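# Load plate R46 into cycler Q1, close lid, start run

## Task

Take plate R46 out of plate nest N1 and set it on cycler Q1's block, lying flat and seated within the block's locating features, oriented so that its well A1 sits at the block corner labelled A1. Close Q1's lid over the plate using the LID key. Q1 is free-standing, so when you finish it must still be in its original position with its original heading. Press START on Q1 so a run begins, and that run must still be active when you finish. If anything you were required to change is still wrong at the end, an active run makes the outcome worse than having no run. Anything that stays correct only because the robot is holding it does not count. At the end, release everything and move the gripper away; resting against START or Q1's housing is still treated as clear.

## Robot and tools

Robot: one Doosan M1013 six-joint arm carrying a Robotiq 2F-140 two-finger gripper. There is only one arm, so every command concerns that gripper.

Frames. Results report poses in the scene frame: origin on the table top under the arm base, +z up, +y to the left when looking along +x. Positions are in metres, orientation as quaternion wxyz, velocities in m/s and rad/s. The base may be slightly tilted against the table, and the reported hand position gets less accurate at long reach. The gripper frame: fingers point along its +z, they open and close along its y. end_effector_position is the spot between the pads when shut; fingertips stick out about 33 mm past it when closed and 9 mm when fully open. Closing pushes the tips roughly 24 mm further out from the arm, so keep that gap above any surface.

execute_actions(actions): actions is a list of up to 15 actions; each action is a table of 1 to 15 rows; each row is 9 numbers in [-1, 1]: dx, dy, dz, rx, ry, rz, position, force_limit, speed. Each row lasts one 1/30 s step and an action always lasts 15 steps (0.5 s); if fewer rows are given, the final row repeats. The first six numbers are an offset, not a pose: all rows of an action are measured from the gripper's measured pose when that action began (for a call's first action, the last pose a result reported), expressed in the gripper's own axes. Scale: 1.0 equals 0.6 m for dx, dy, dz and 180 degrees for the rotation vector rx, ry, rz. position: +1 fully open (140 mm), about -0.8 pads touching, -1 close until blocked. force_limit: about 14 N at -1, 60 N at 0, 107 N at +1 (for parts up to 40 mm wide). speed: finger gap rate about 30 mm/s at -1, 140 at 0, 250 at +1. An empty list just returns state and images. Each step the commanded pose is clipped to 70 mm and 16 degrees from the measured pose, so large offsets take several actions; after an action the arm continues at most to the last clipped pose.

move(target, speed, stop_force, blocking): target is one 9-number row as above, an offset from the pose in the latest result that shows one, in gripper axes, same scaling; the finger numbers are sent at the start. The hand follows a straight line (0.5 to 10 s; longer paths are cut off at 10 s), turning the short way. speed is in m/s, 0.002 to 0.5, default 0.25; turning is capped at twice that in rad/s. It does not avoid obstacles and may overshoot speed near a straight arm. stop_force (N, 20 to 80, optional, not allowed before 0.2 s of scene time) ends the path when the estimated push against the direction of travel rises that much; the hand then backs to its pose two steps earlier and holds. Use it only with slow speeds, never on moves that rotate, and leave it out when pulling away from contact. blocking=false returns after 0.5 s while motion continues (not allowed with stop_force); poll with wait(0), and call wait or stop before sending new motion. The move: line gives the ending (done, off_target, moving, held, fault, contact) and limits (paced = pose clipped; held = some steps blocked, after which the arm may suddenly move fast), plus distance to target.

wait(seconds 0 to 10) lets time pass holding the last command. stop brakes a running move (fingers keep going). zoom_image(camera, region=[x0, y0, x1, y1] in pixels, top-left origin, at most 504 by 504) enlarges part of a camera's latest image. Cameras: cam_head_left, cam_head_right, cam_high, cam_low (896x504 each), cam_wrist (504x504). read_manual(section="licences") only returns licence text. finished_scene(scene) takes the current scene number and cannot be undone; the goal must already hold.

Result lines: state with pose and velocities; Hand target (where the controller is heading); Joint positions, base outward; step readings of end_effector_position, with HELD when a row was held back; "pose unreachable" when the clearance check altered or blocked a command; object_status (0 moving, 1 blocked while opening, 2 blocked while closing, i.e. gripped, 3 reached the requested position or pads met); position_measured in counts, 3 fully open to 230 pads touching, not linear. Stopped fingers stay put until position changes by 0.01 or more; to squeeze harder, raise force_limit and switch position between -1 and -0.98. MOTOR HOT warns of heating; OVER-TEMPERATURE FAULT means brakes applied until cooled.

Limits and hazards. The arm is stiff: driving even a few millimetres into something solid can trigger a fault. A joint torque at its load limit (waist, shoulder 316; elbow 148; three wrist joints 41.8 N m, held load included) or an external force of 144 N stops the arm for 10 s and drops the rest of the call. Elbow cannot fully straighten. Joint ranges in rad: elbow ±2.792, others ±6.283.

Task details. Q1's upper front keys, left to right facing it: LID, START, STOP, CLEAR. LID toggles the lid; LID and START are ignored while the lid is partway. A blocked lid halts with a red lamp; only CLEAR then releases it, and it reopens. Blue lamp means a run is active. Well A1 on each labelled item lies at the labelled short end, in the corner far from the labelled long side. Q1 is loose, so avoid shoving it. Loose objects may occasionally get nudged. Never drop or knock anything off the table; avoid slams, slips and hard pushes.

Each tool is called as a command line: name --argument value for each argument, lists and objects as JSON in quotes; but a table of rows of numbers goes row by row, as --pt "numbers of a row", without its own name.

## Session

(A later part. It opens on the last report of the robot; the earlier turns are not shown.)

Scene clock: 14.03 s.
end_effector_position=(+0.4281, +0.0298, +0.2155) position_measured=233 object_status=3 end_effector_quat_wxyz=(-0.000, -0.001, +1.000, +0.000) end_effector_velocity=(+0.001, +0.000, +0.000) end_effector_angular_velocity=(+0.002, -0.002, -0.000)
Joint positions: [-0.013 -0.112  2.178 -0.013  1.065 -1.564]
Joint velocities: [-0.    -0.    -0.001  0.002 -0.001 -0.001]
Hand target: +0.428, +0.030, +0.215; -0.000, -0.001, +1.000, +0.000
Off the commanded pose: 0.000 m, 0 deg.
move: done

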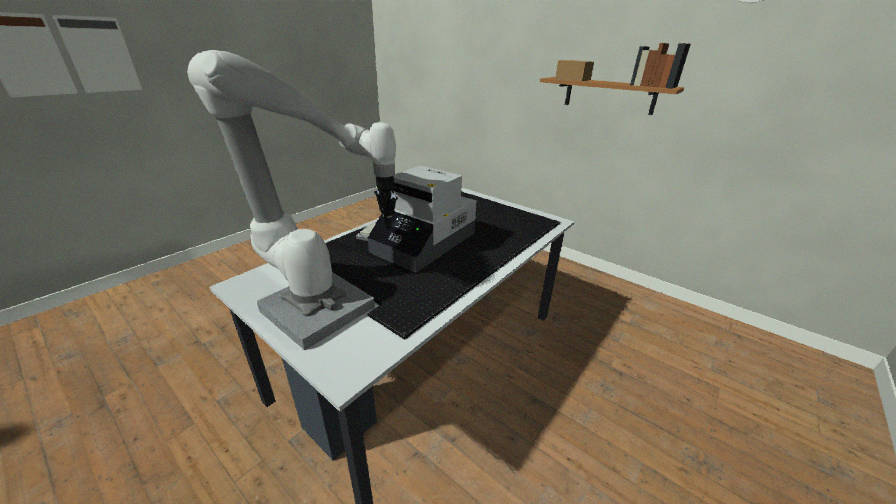

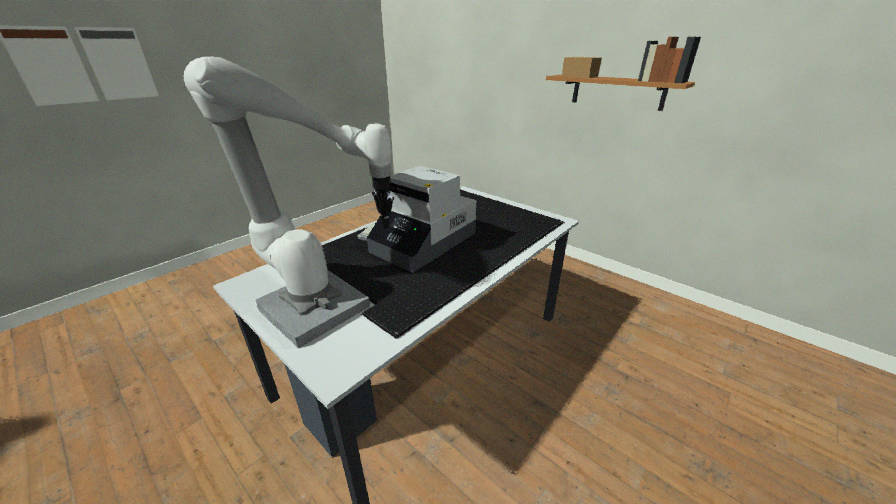

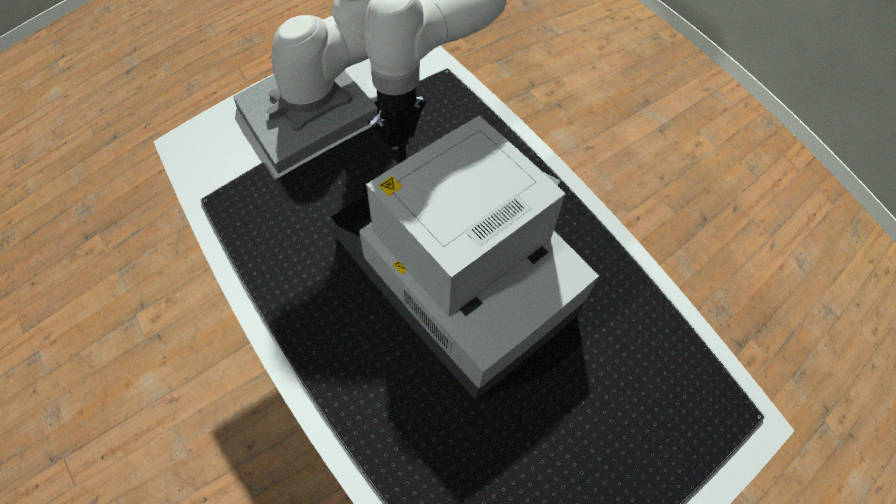

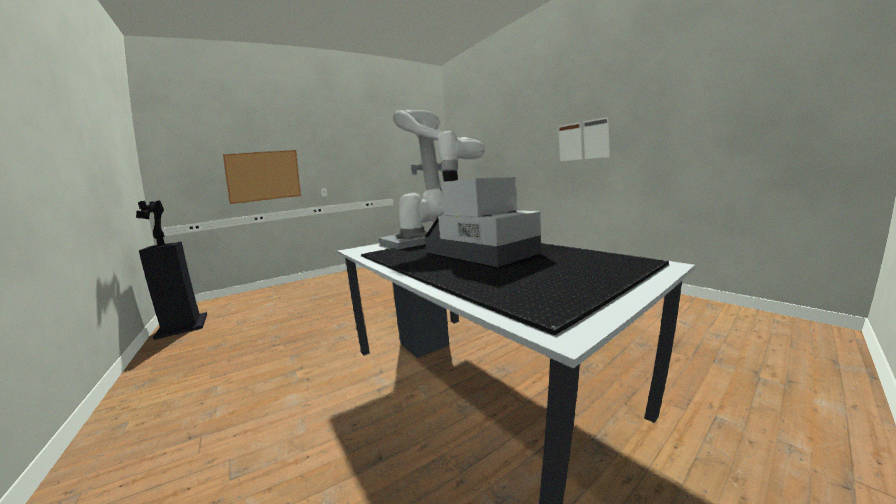

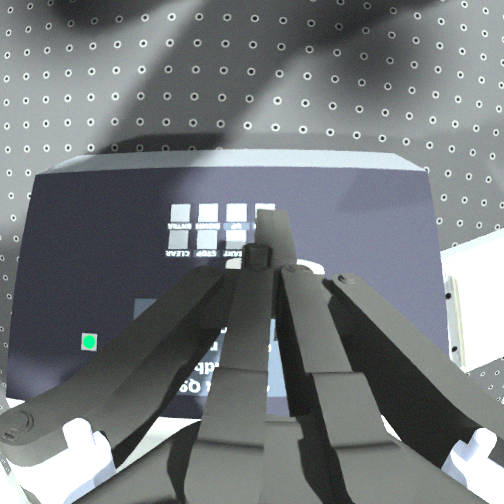

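move --target '[0, 0, 0.07, 0, 0, 0, -1, 0, 1]' --speed 0.01 --stop_force 20

Scene clock: 18.80 s.
end_effector_position=(+0.4280, +0.0299, +0.1735) position_measured=233 object_status=3 end_effector_quat_wxyz=(-0.000, -0.001, +1.000, +0.000) end_effector_velocity=(-0.000, -0.000, -0.000) end_effector_angular_velocity=(+0.000, +0.000, -0.001)
Joint positions: [-0.014 -0.068  2.227 -0.013  0.972 -1.564]
Joint velocities: [-0.     0.     0.001  0.    -0.001 -0.   ]
Hand target: +0.428, +0.030, +0.174; -0.000, -0.001, +1.000, +0.000
Off the commanded pose: 0.000 m, 0 deg.
move: done

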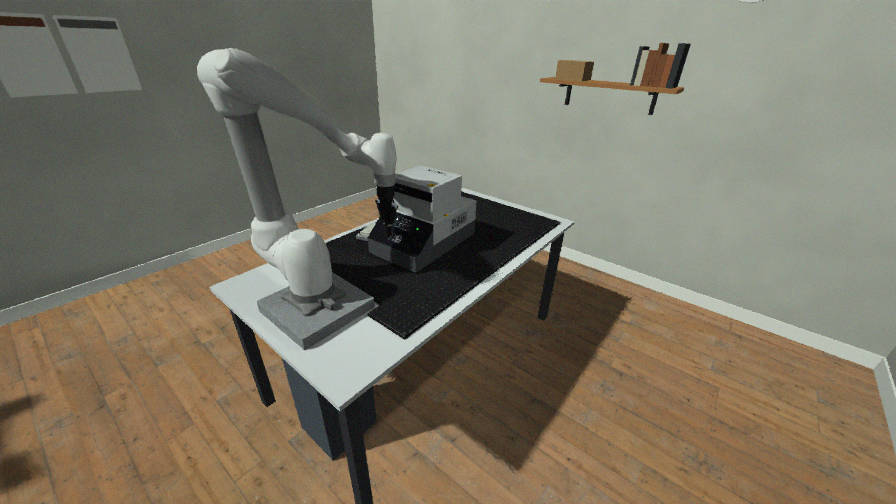

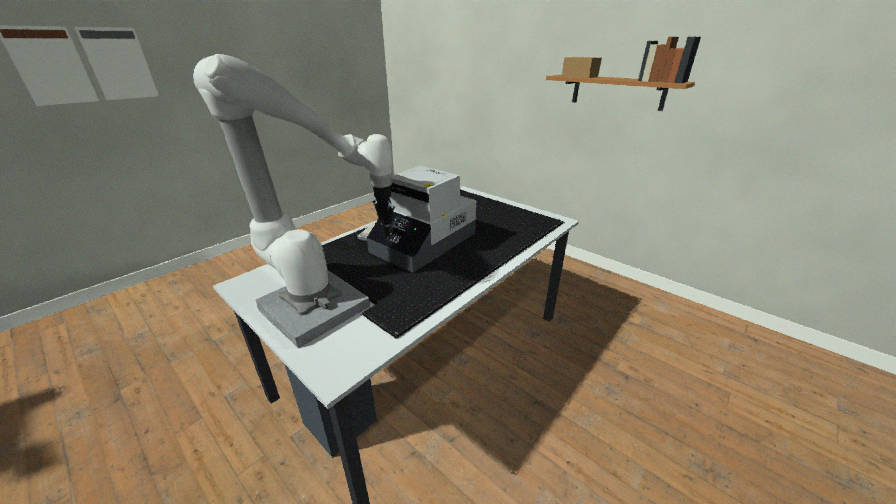

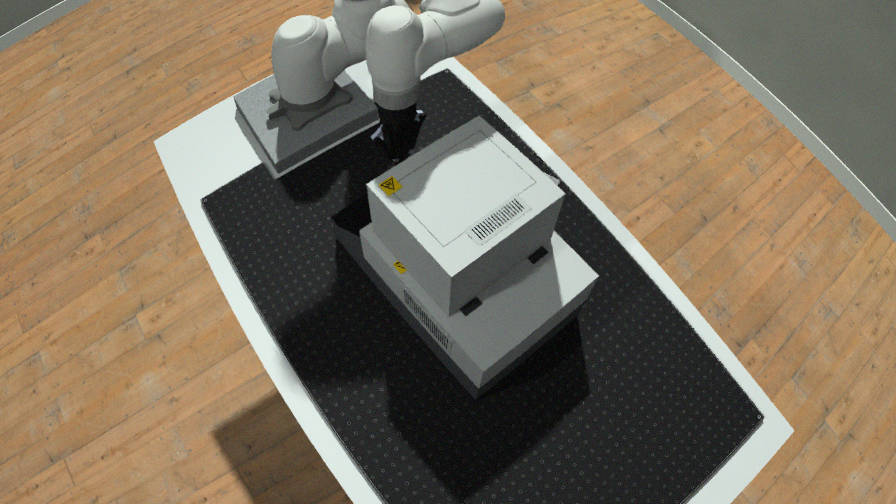

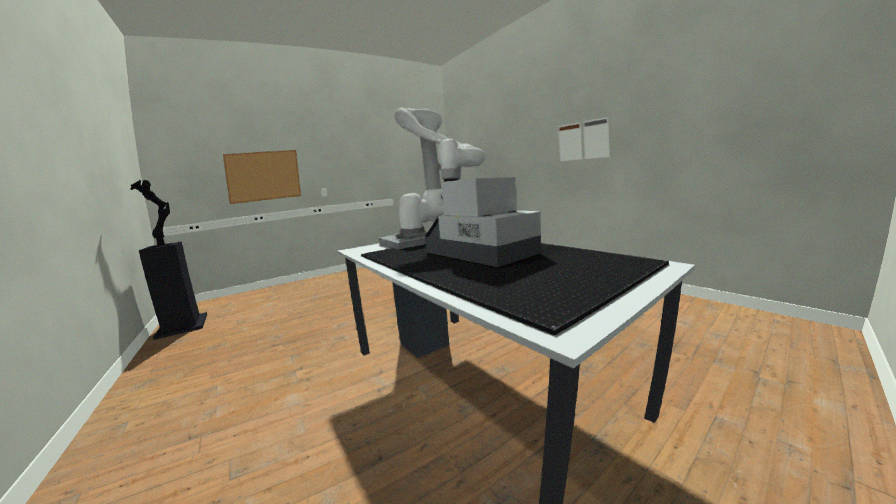

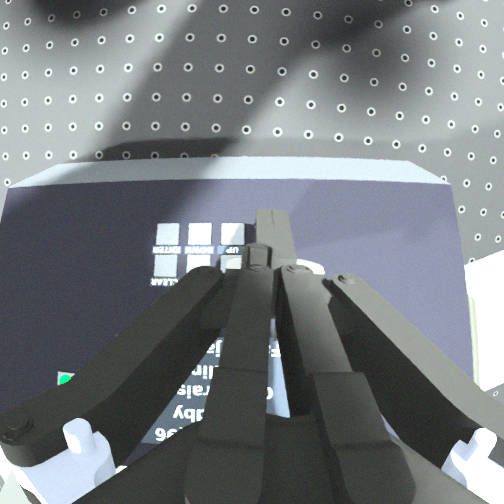

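move --target '[-0.007, 0, 0.03, 0, 0, 0, -1, 0, 1]' --speed 0.006 --stop_force 20

Scene clock: 20.67 s.
end_effector_position=(+0.4295, +0.0299, +0.1662) position_measured=233 object_status=3 end_effector_quat_wxyz=(-0.001, -0.001, +1.000, +0.000) end_effector_velocity=(-0.000, -0.000, +0.001) end_effector_angular_velocity=(-0.001, -0.000, +0.000)
Joint positions: [-0.014 -0.057  2.232 -0.014  0.956 -1.564]
Joint velocities: [-0.    -0.002 -0.    -0.001  0.002 -0.   ]
Hand target: +0.430, +0.030, +0.166; -0.000, -0.001, +1.000, +0.000
Off the commanded pose: 0.011 m, 0 deg.
move: contact

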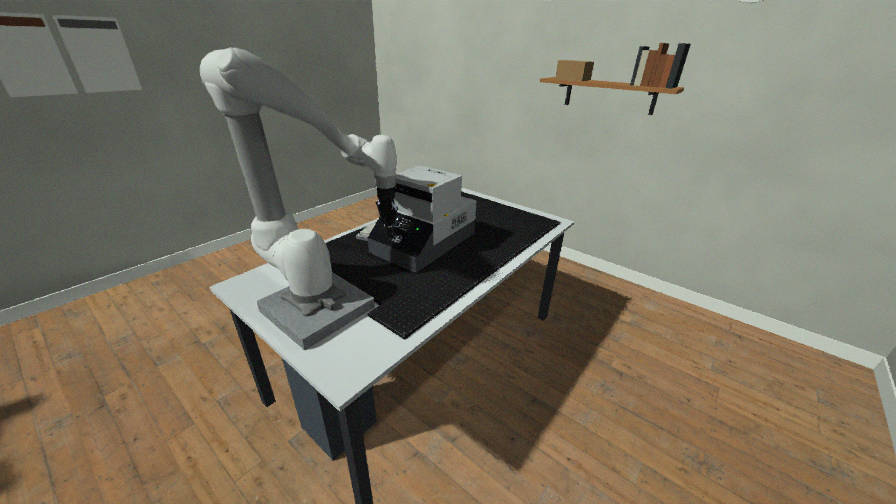

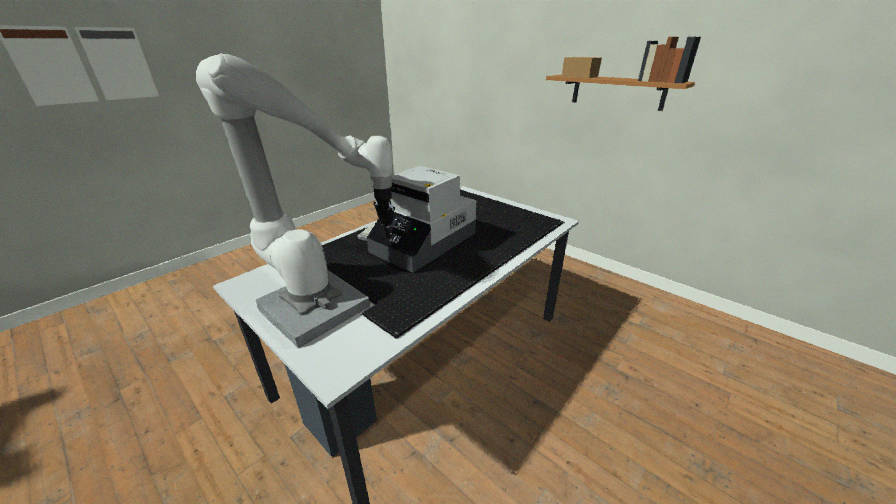

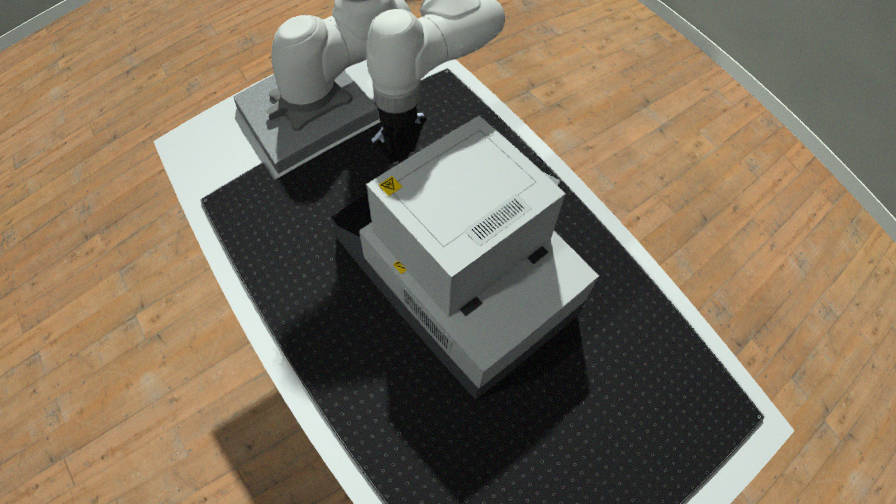

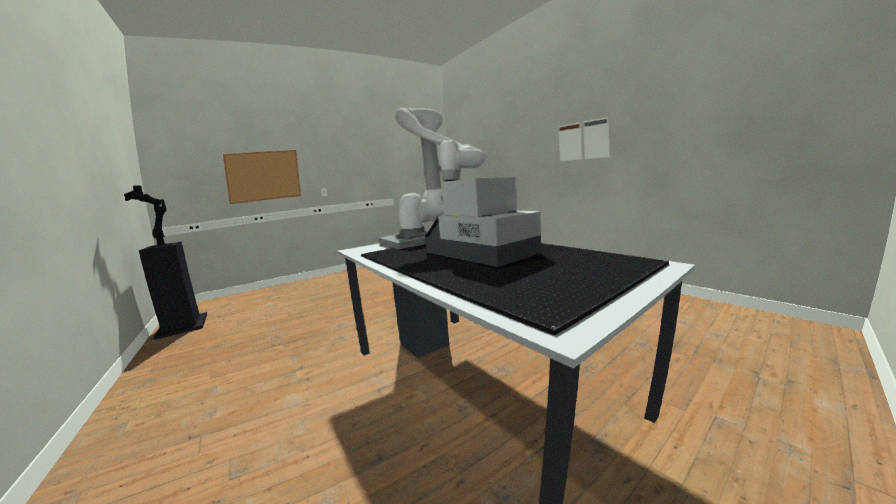

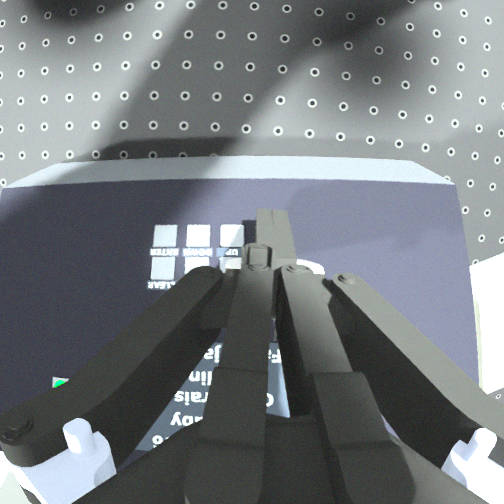

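move --target '[0.03, 0, -0.12, 0, 0, 0, -1, 0, 1]' --speed 0.1

Scene clock: 21.90 s.
end_effector_position=(+0.4117, +0.0298, +0.2382) position_measured=233 object_status=3 end_effector_quat_wxyz=(-0.001, -0.001, +1.000, +0.000) end_effector_velocity=(+0.001, +0.000, +0.001) end_effector_angular_velocity=(+0.000, -0.002, +0.001)
Joint positions: [-0.012 -0.161  2.173 -0.012  1.118 -1.564]
Joint velocities: [ 0.    -0.    -0.001  0.    -0.001 -0.001]
Hand target: +0.412, +0.030, +0.238; -0.001, -0.001, +1.000, +0.000
Off the commanded pose: 0.000 m, 0 deg.
move: done

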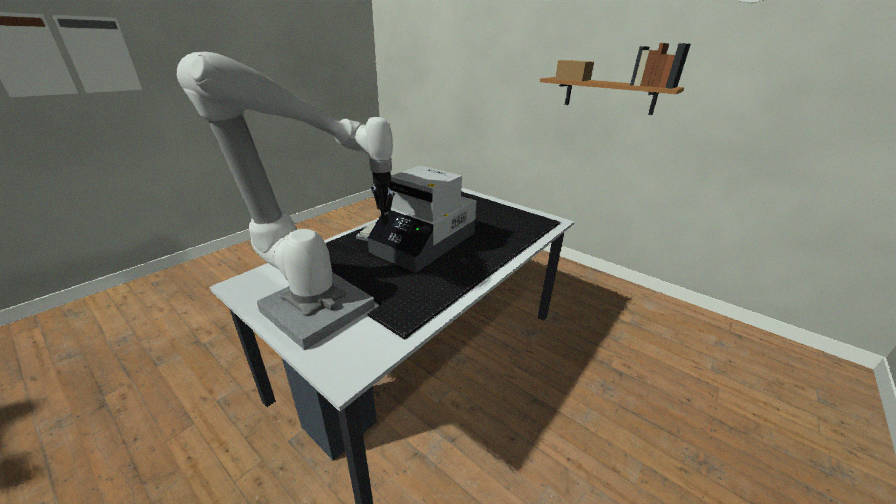

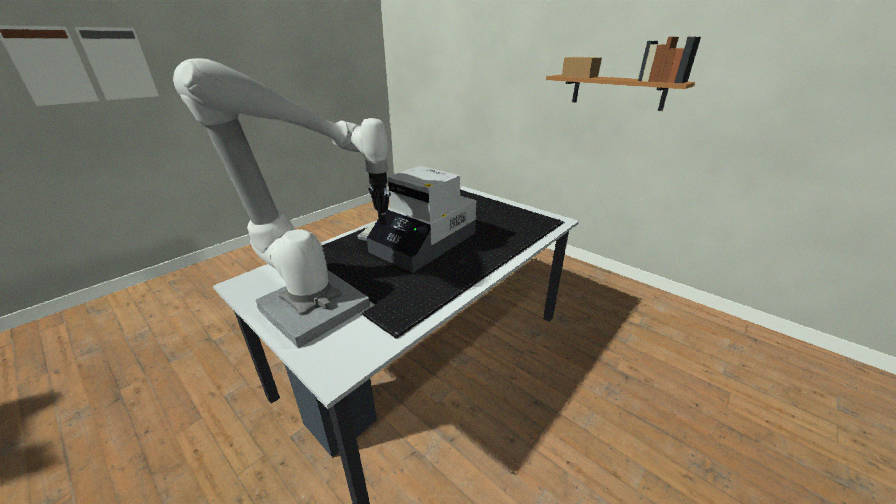

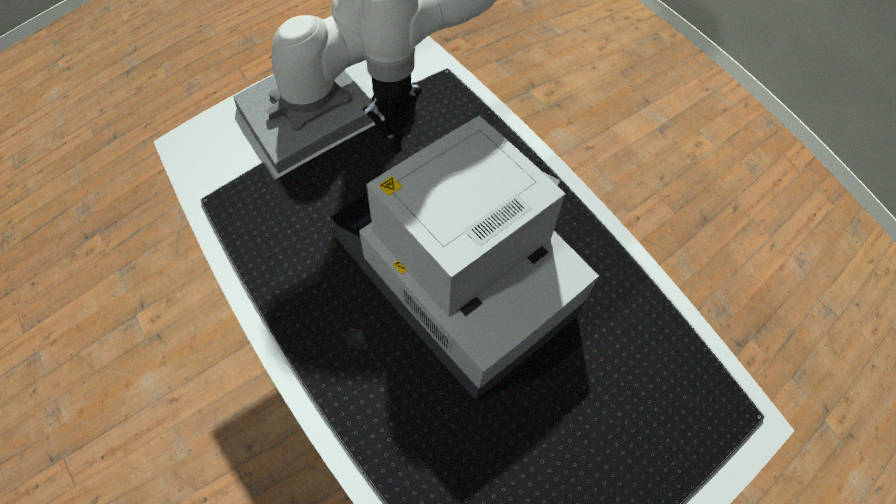

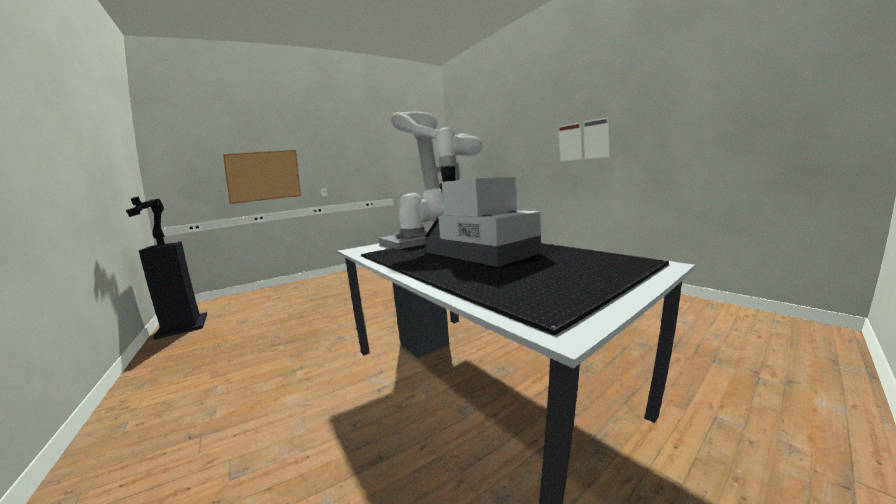

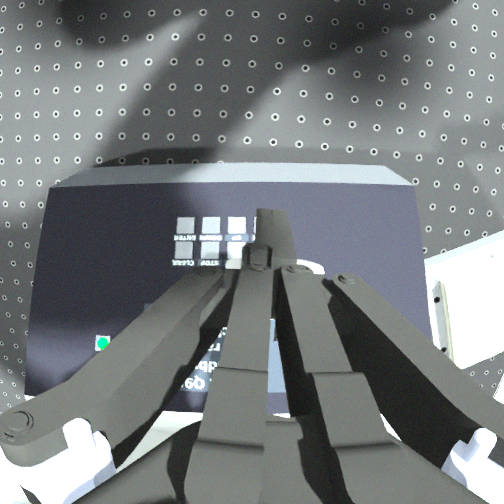

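move --target '[-0.039, 0, 0.085, 0, 0, 0, -1, 0, 1]' --speed 0.1

move --target '[0, 0, 0.045, 0, 0, 0, -1, 0, 1]' --speed 0.006 --stop_force 20

Scene clock: 23.10 s.
end_effector_position=(+0.4350, +0.0299, +0.1872) position_measured=233 object_status=3 end_effector_quat_wxyz=(-0.001, -0.001, +1.000, +0.000) end_effector_velocity=(-0.000, +0.000, -0.000) end_effector_angular_velocity=(+0.001, -0.000, -0.002)
Joint positions: [-0.014 -0.071  2.201 -0.013  1.002 -1.564]
Joint velocities: [-0.    -0.     0.001  0.001 -0.001  0.001]
Hand target: +0.435, +0.030, +0.187; -0.001, -0.001, +1.000, +0.000
Off the commanded pose: 0.000 m, 0 deg.
move: done

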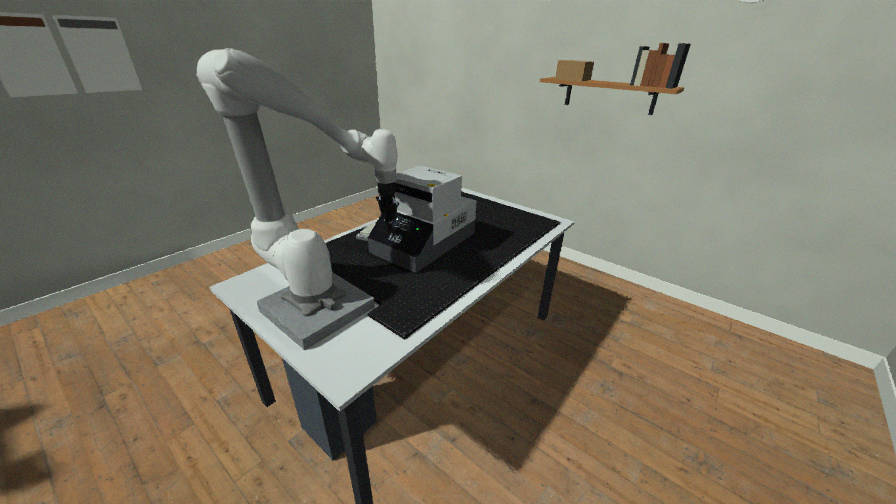

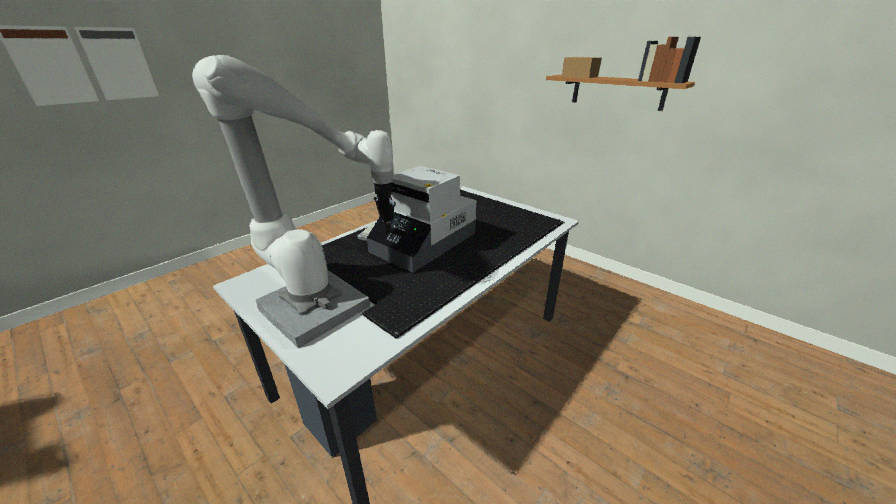

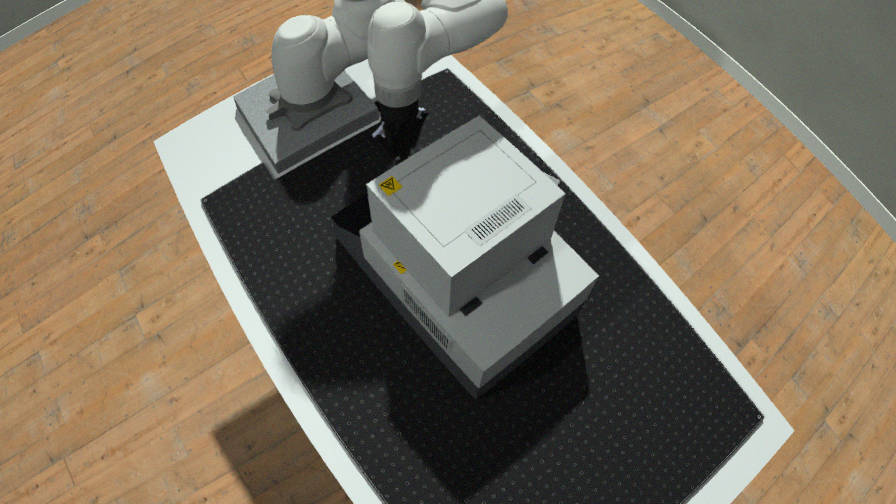

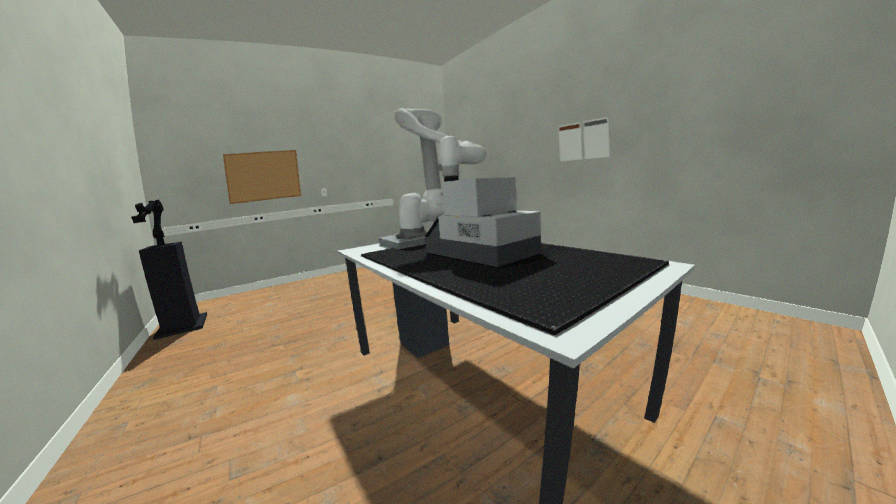

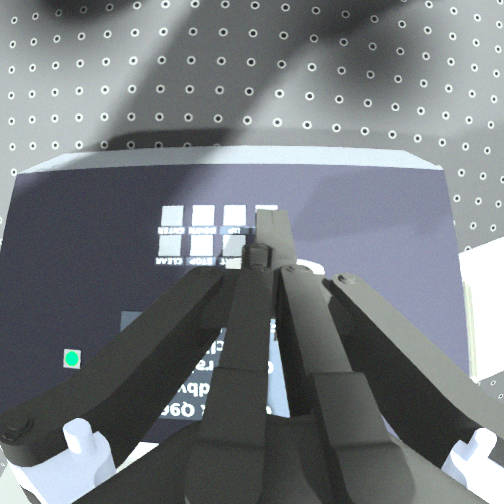

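Scene clock: 26.17 s.
end_effector_position=(+0.4348, +0.0299, +0.1705) position_measured=233 object_status=3 end_effector_quat_wxyz=(-0.001, -0.001, +1.000, +0.000) end_effector_velocity=(+0.000, +0.000, +0.001) end_effector_angular_velocity=(+0.001, -0.001, -0.001)
Joint positions: [-0.014 -0.053  2.219 -0.013  0.965 -1.564]
Joint velocities: [ 0.    -0.002 -0.001  0.002  0.002 -0.   ]
Hand target: +0.435, +0.030, +0.171; -0.001, -0.001, +1.000, +0.000
Off the commanded pose: 0.010 m, 0 deg.
move: contact

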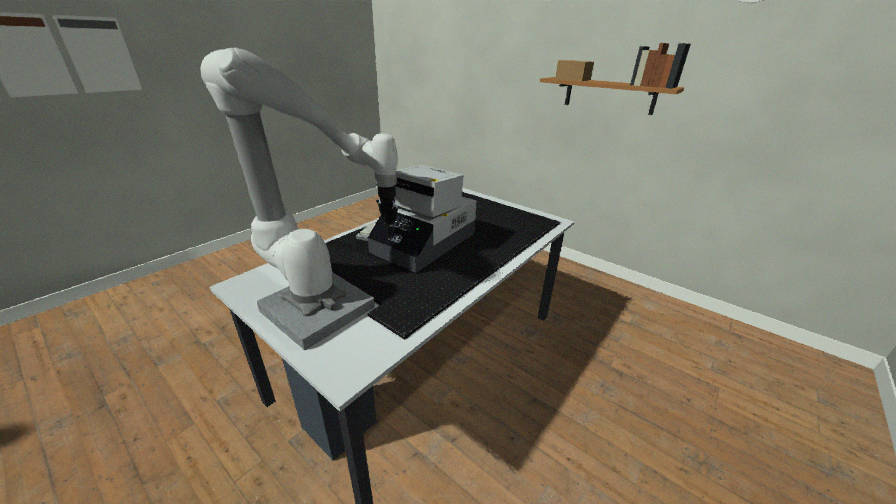

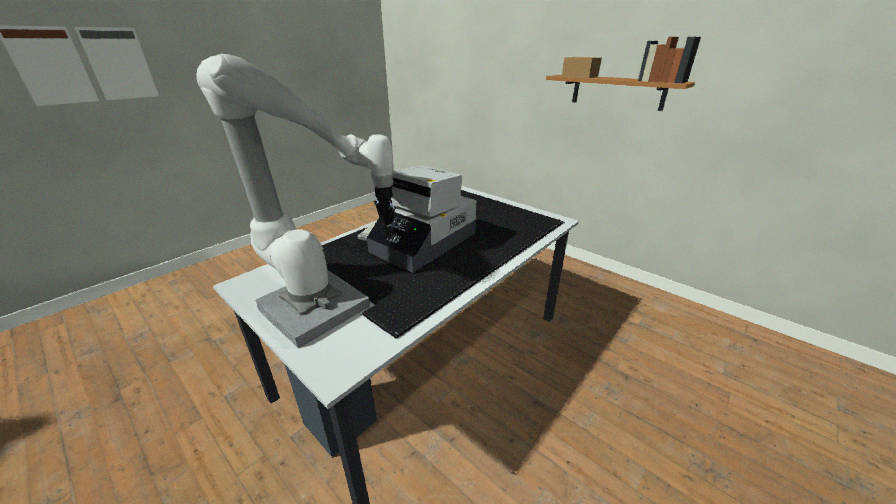

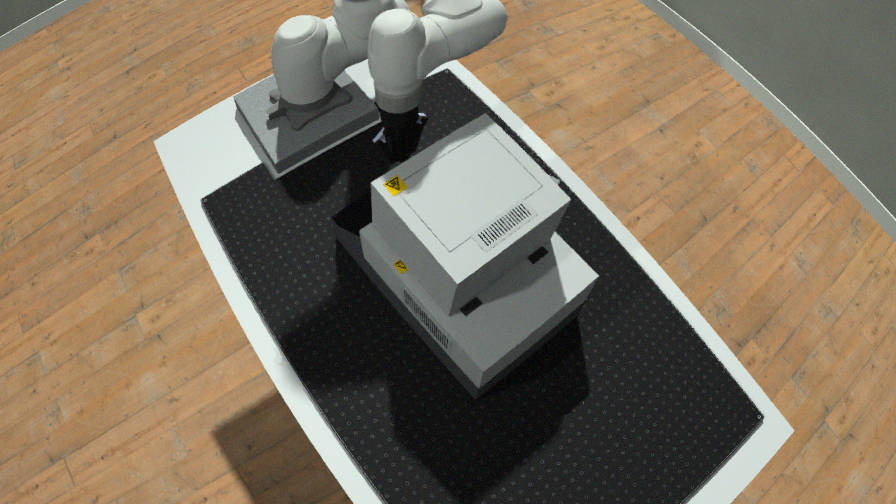

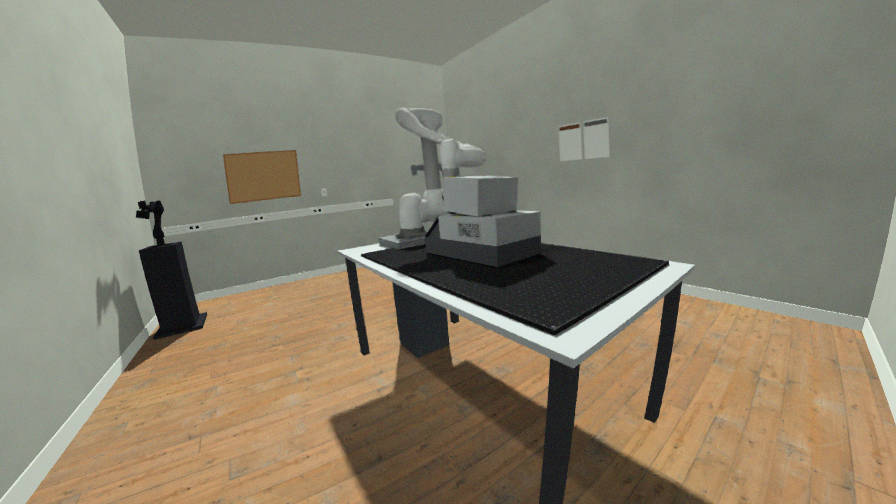

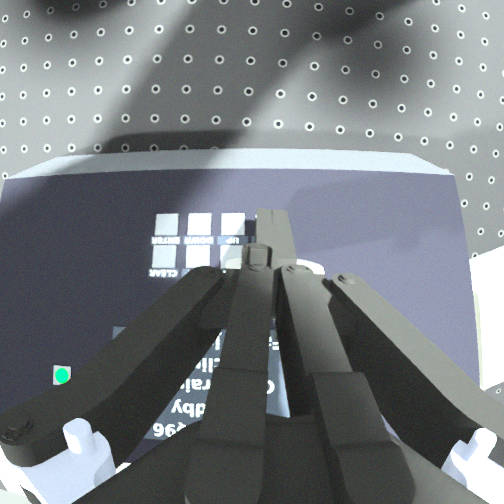

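move --target '[0.06, 0.1, -0.15, 0, 0, 0, 1, 0, 1]' --speed 0.2

move --target '[-0.12, 0.35, -0.1, 0, 0, 0, 1, 0, 1]' --speed 0.3

Scene clock: 27.20 s.
end_effector_position=(+0.3991, +0.0898, +0.2606) position_measured=3 object_status=3 end_effector_quat_wxyz=(-0.001, -0.001, +1.000, +0.000) end_effector_velocity=(+0.000, -0.000, +0.000) end_effector_angular_velocity=(-0.002, -0.001, +0.002)
Joint positions: [ 0.139 -0.183  2.149 -0.013  1.167 -1.413]
Joint velocities: [ 0.001 -0.    -0.001 -0.002 -0.    -0.   ]
Hand target: +0.399, +0.090, +0.261; -0.001, -0.001, +1.000, +0.000
Off the commanded pose: 0.000 m, 0 deg.
move: done

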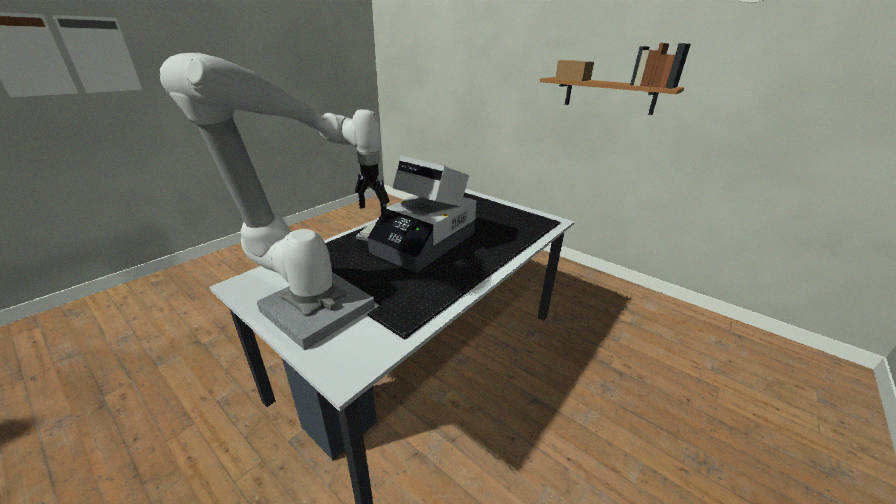

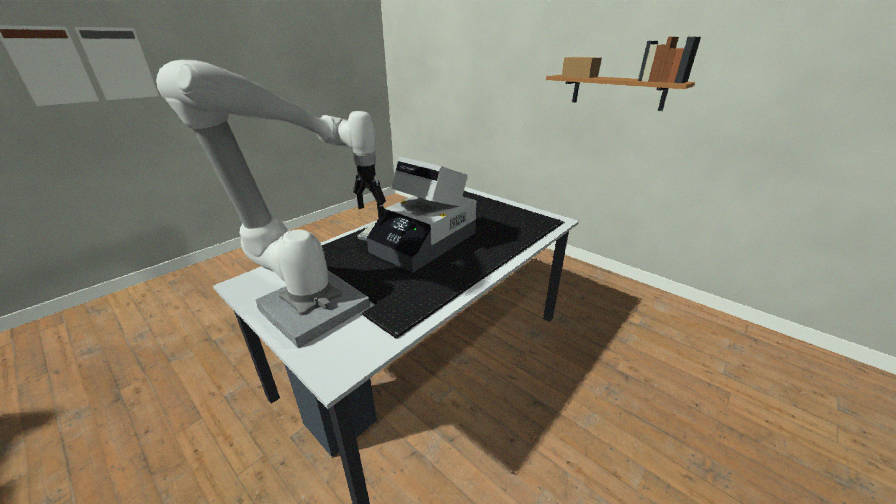

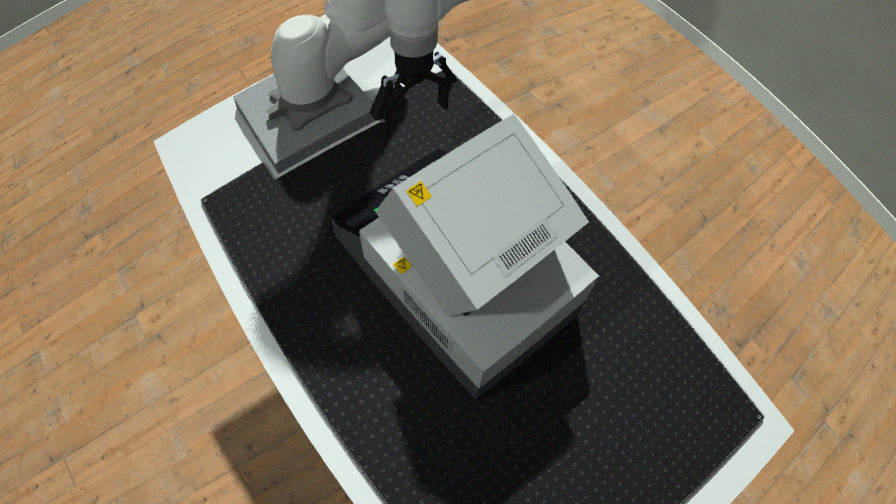

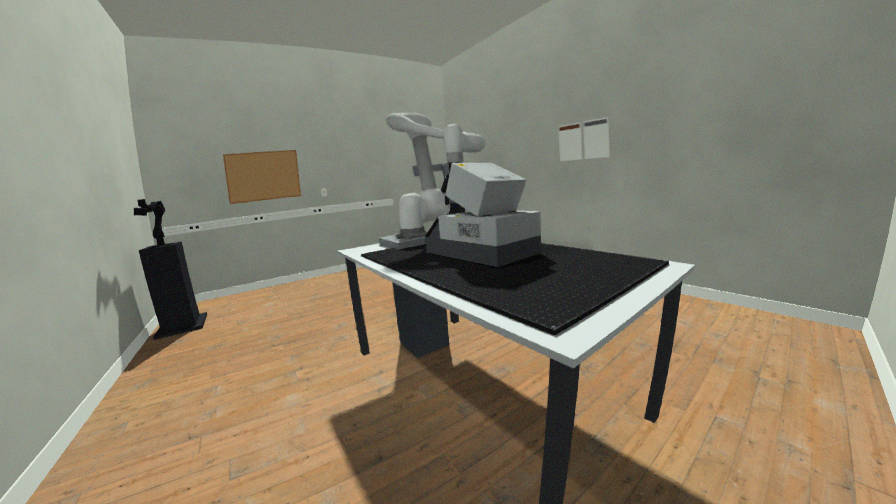

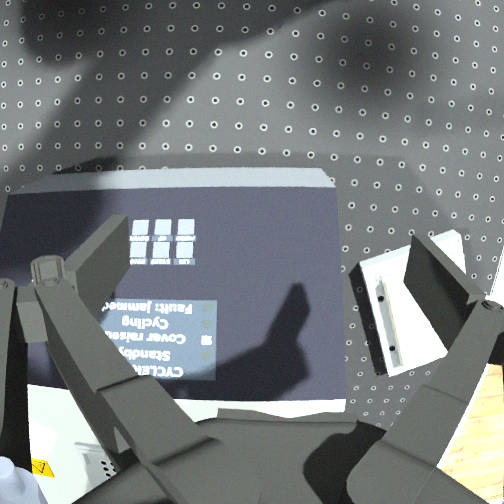

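Scene clock: 28.33 s.
end_effector_position=(+0.4714, +0.2998, +0.3207) position_measured=3 object_status=3 end_effector_quat_wxyz=(-0.001, -0.000, +1.000, +0.000) end_effector_velocity=(-0.000, -0.000, +0.000) end_effector_angular_velocity=(-0.001, +0.001, -0.000)
Joint positions: [ 0.506  0.035  1.838 -0.015  1.265 -1.046]
Joint velocities: [-0.     0.    -0.    -0.     0.001 -0.   ]
Hand target: +0.471, +0.300, +0.321; -0.001, -0.001, +1.000, +0.001
Off the commanded pose: 0.000 m, 0 deg.
move: done

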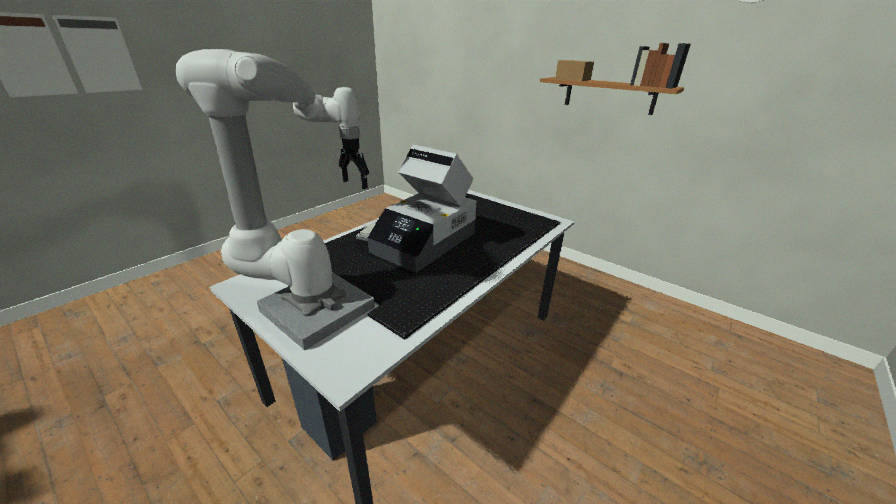

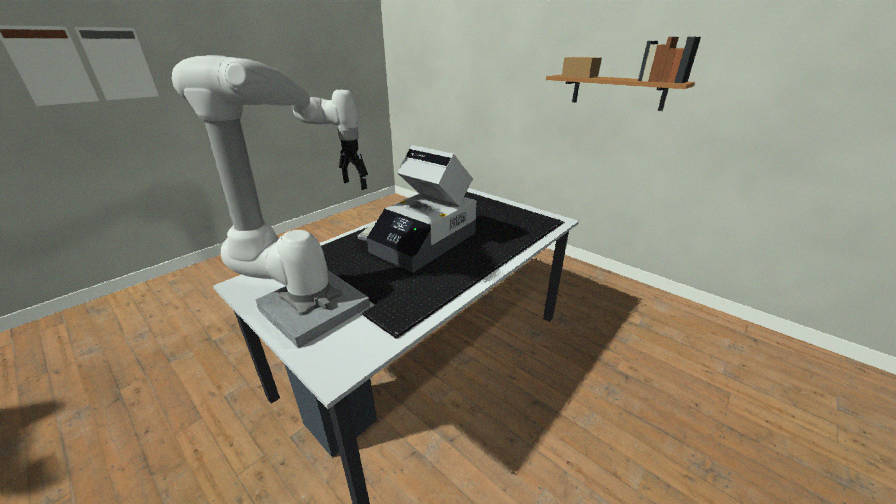

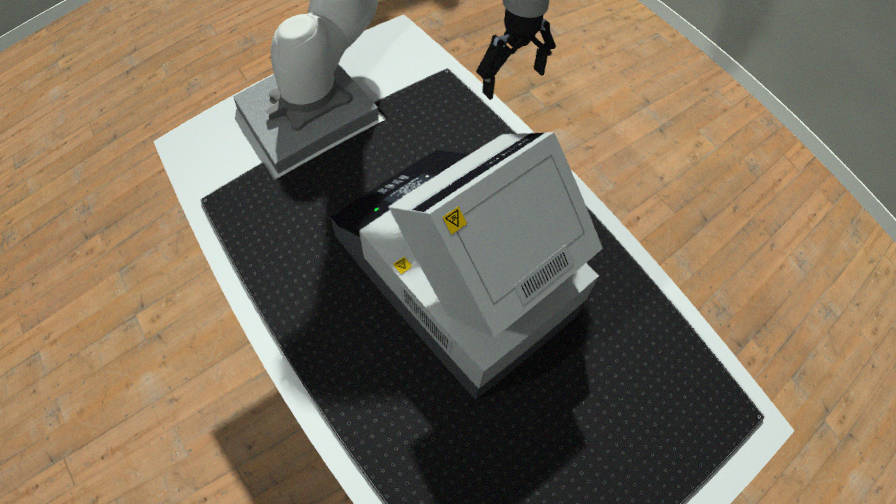

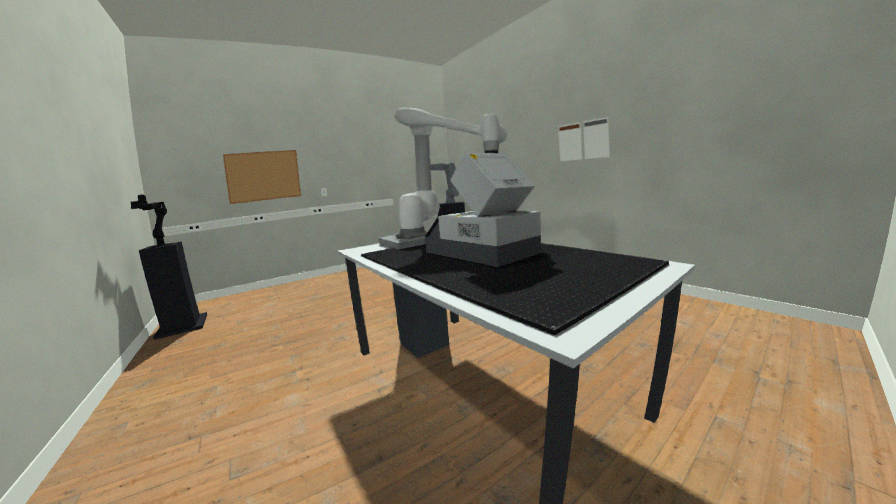

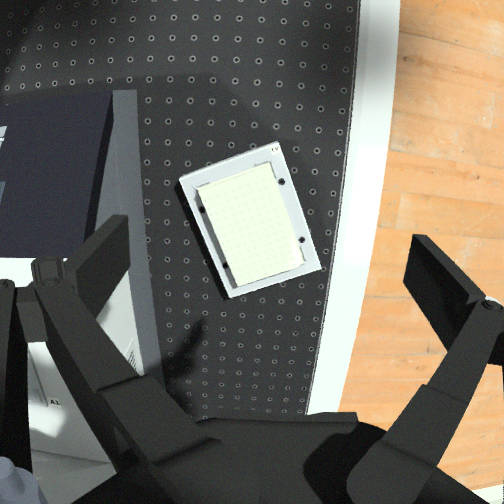

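zoom_image --camera "cam_wrist" --region '[160, 130, 340, 310]'

Region (160, 130, 340, 310) of cam_wrist's 504x504 image, scaled by 2.800, with more detail than that image has.

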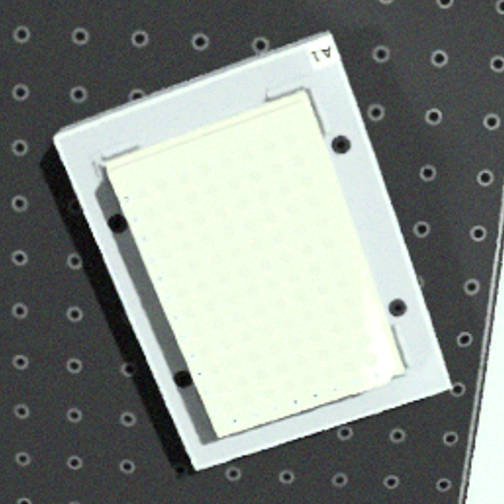

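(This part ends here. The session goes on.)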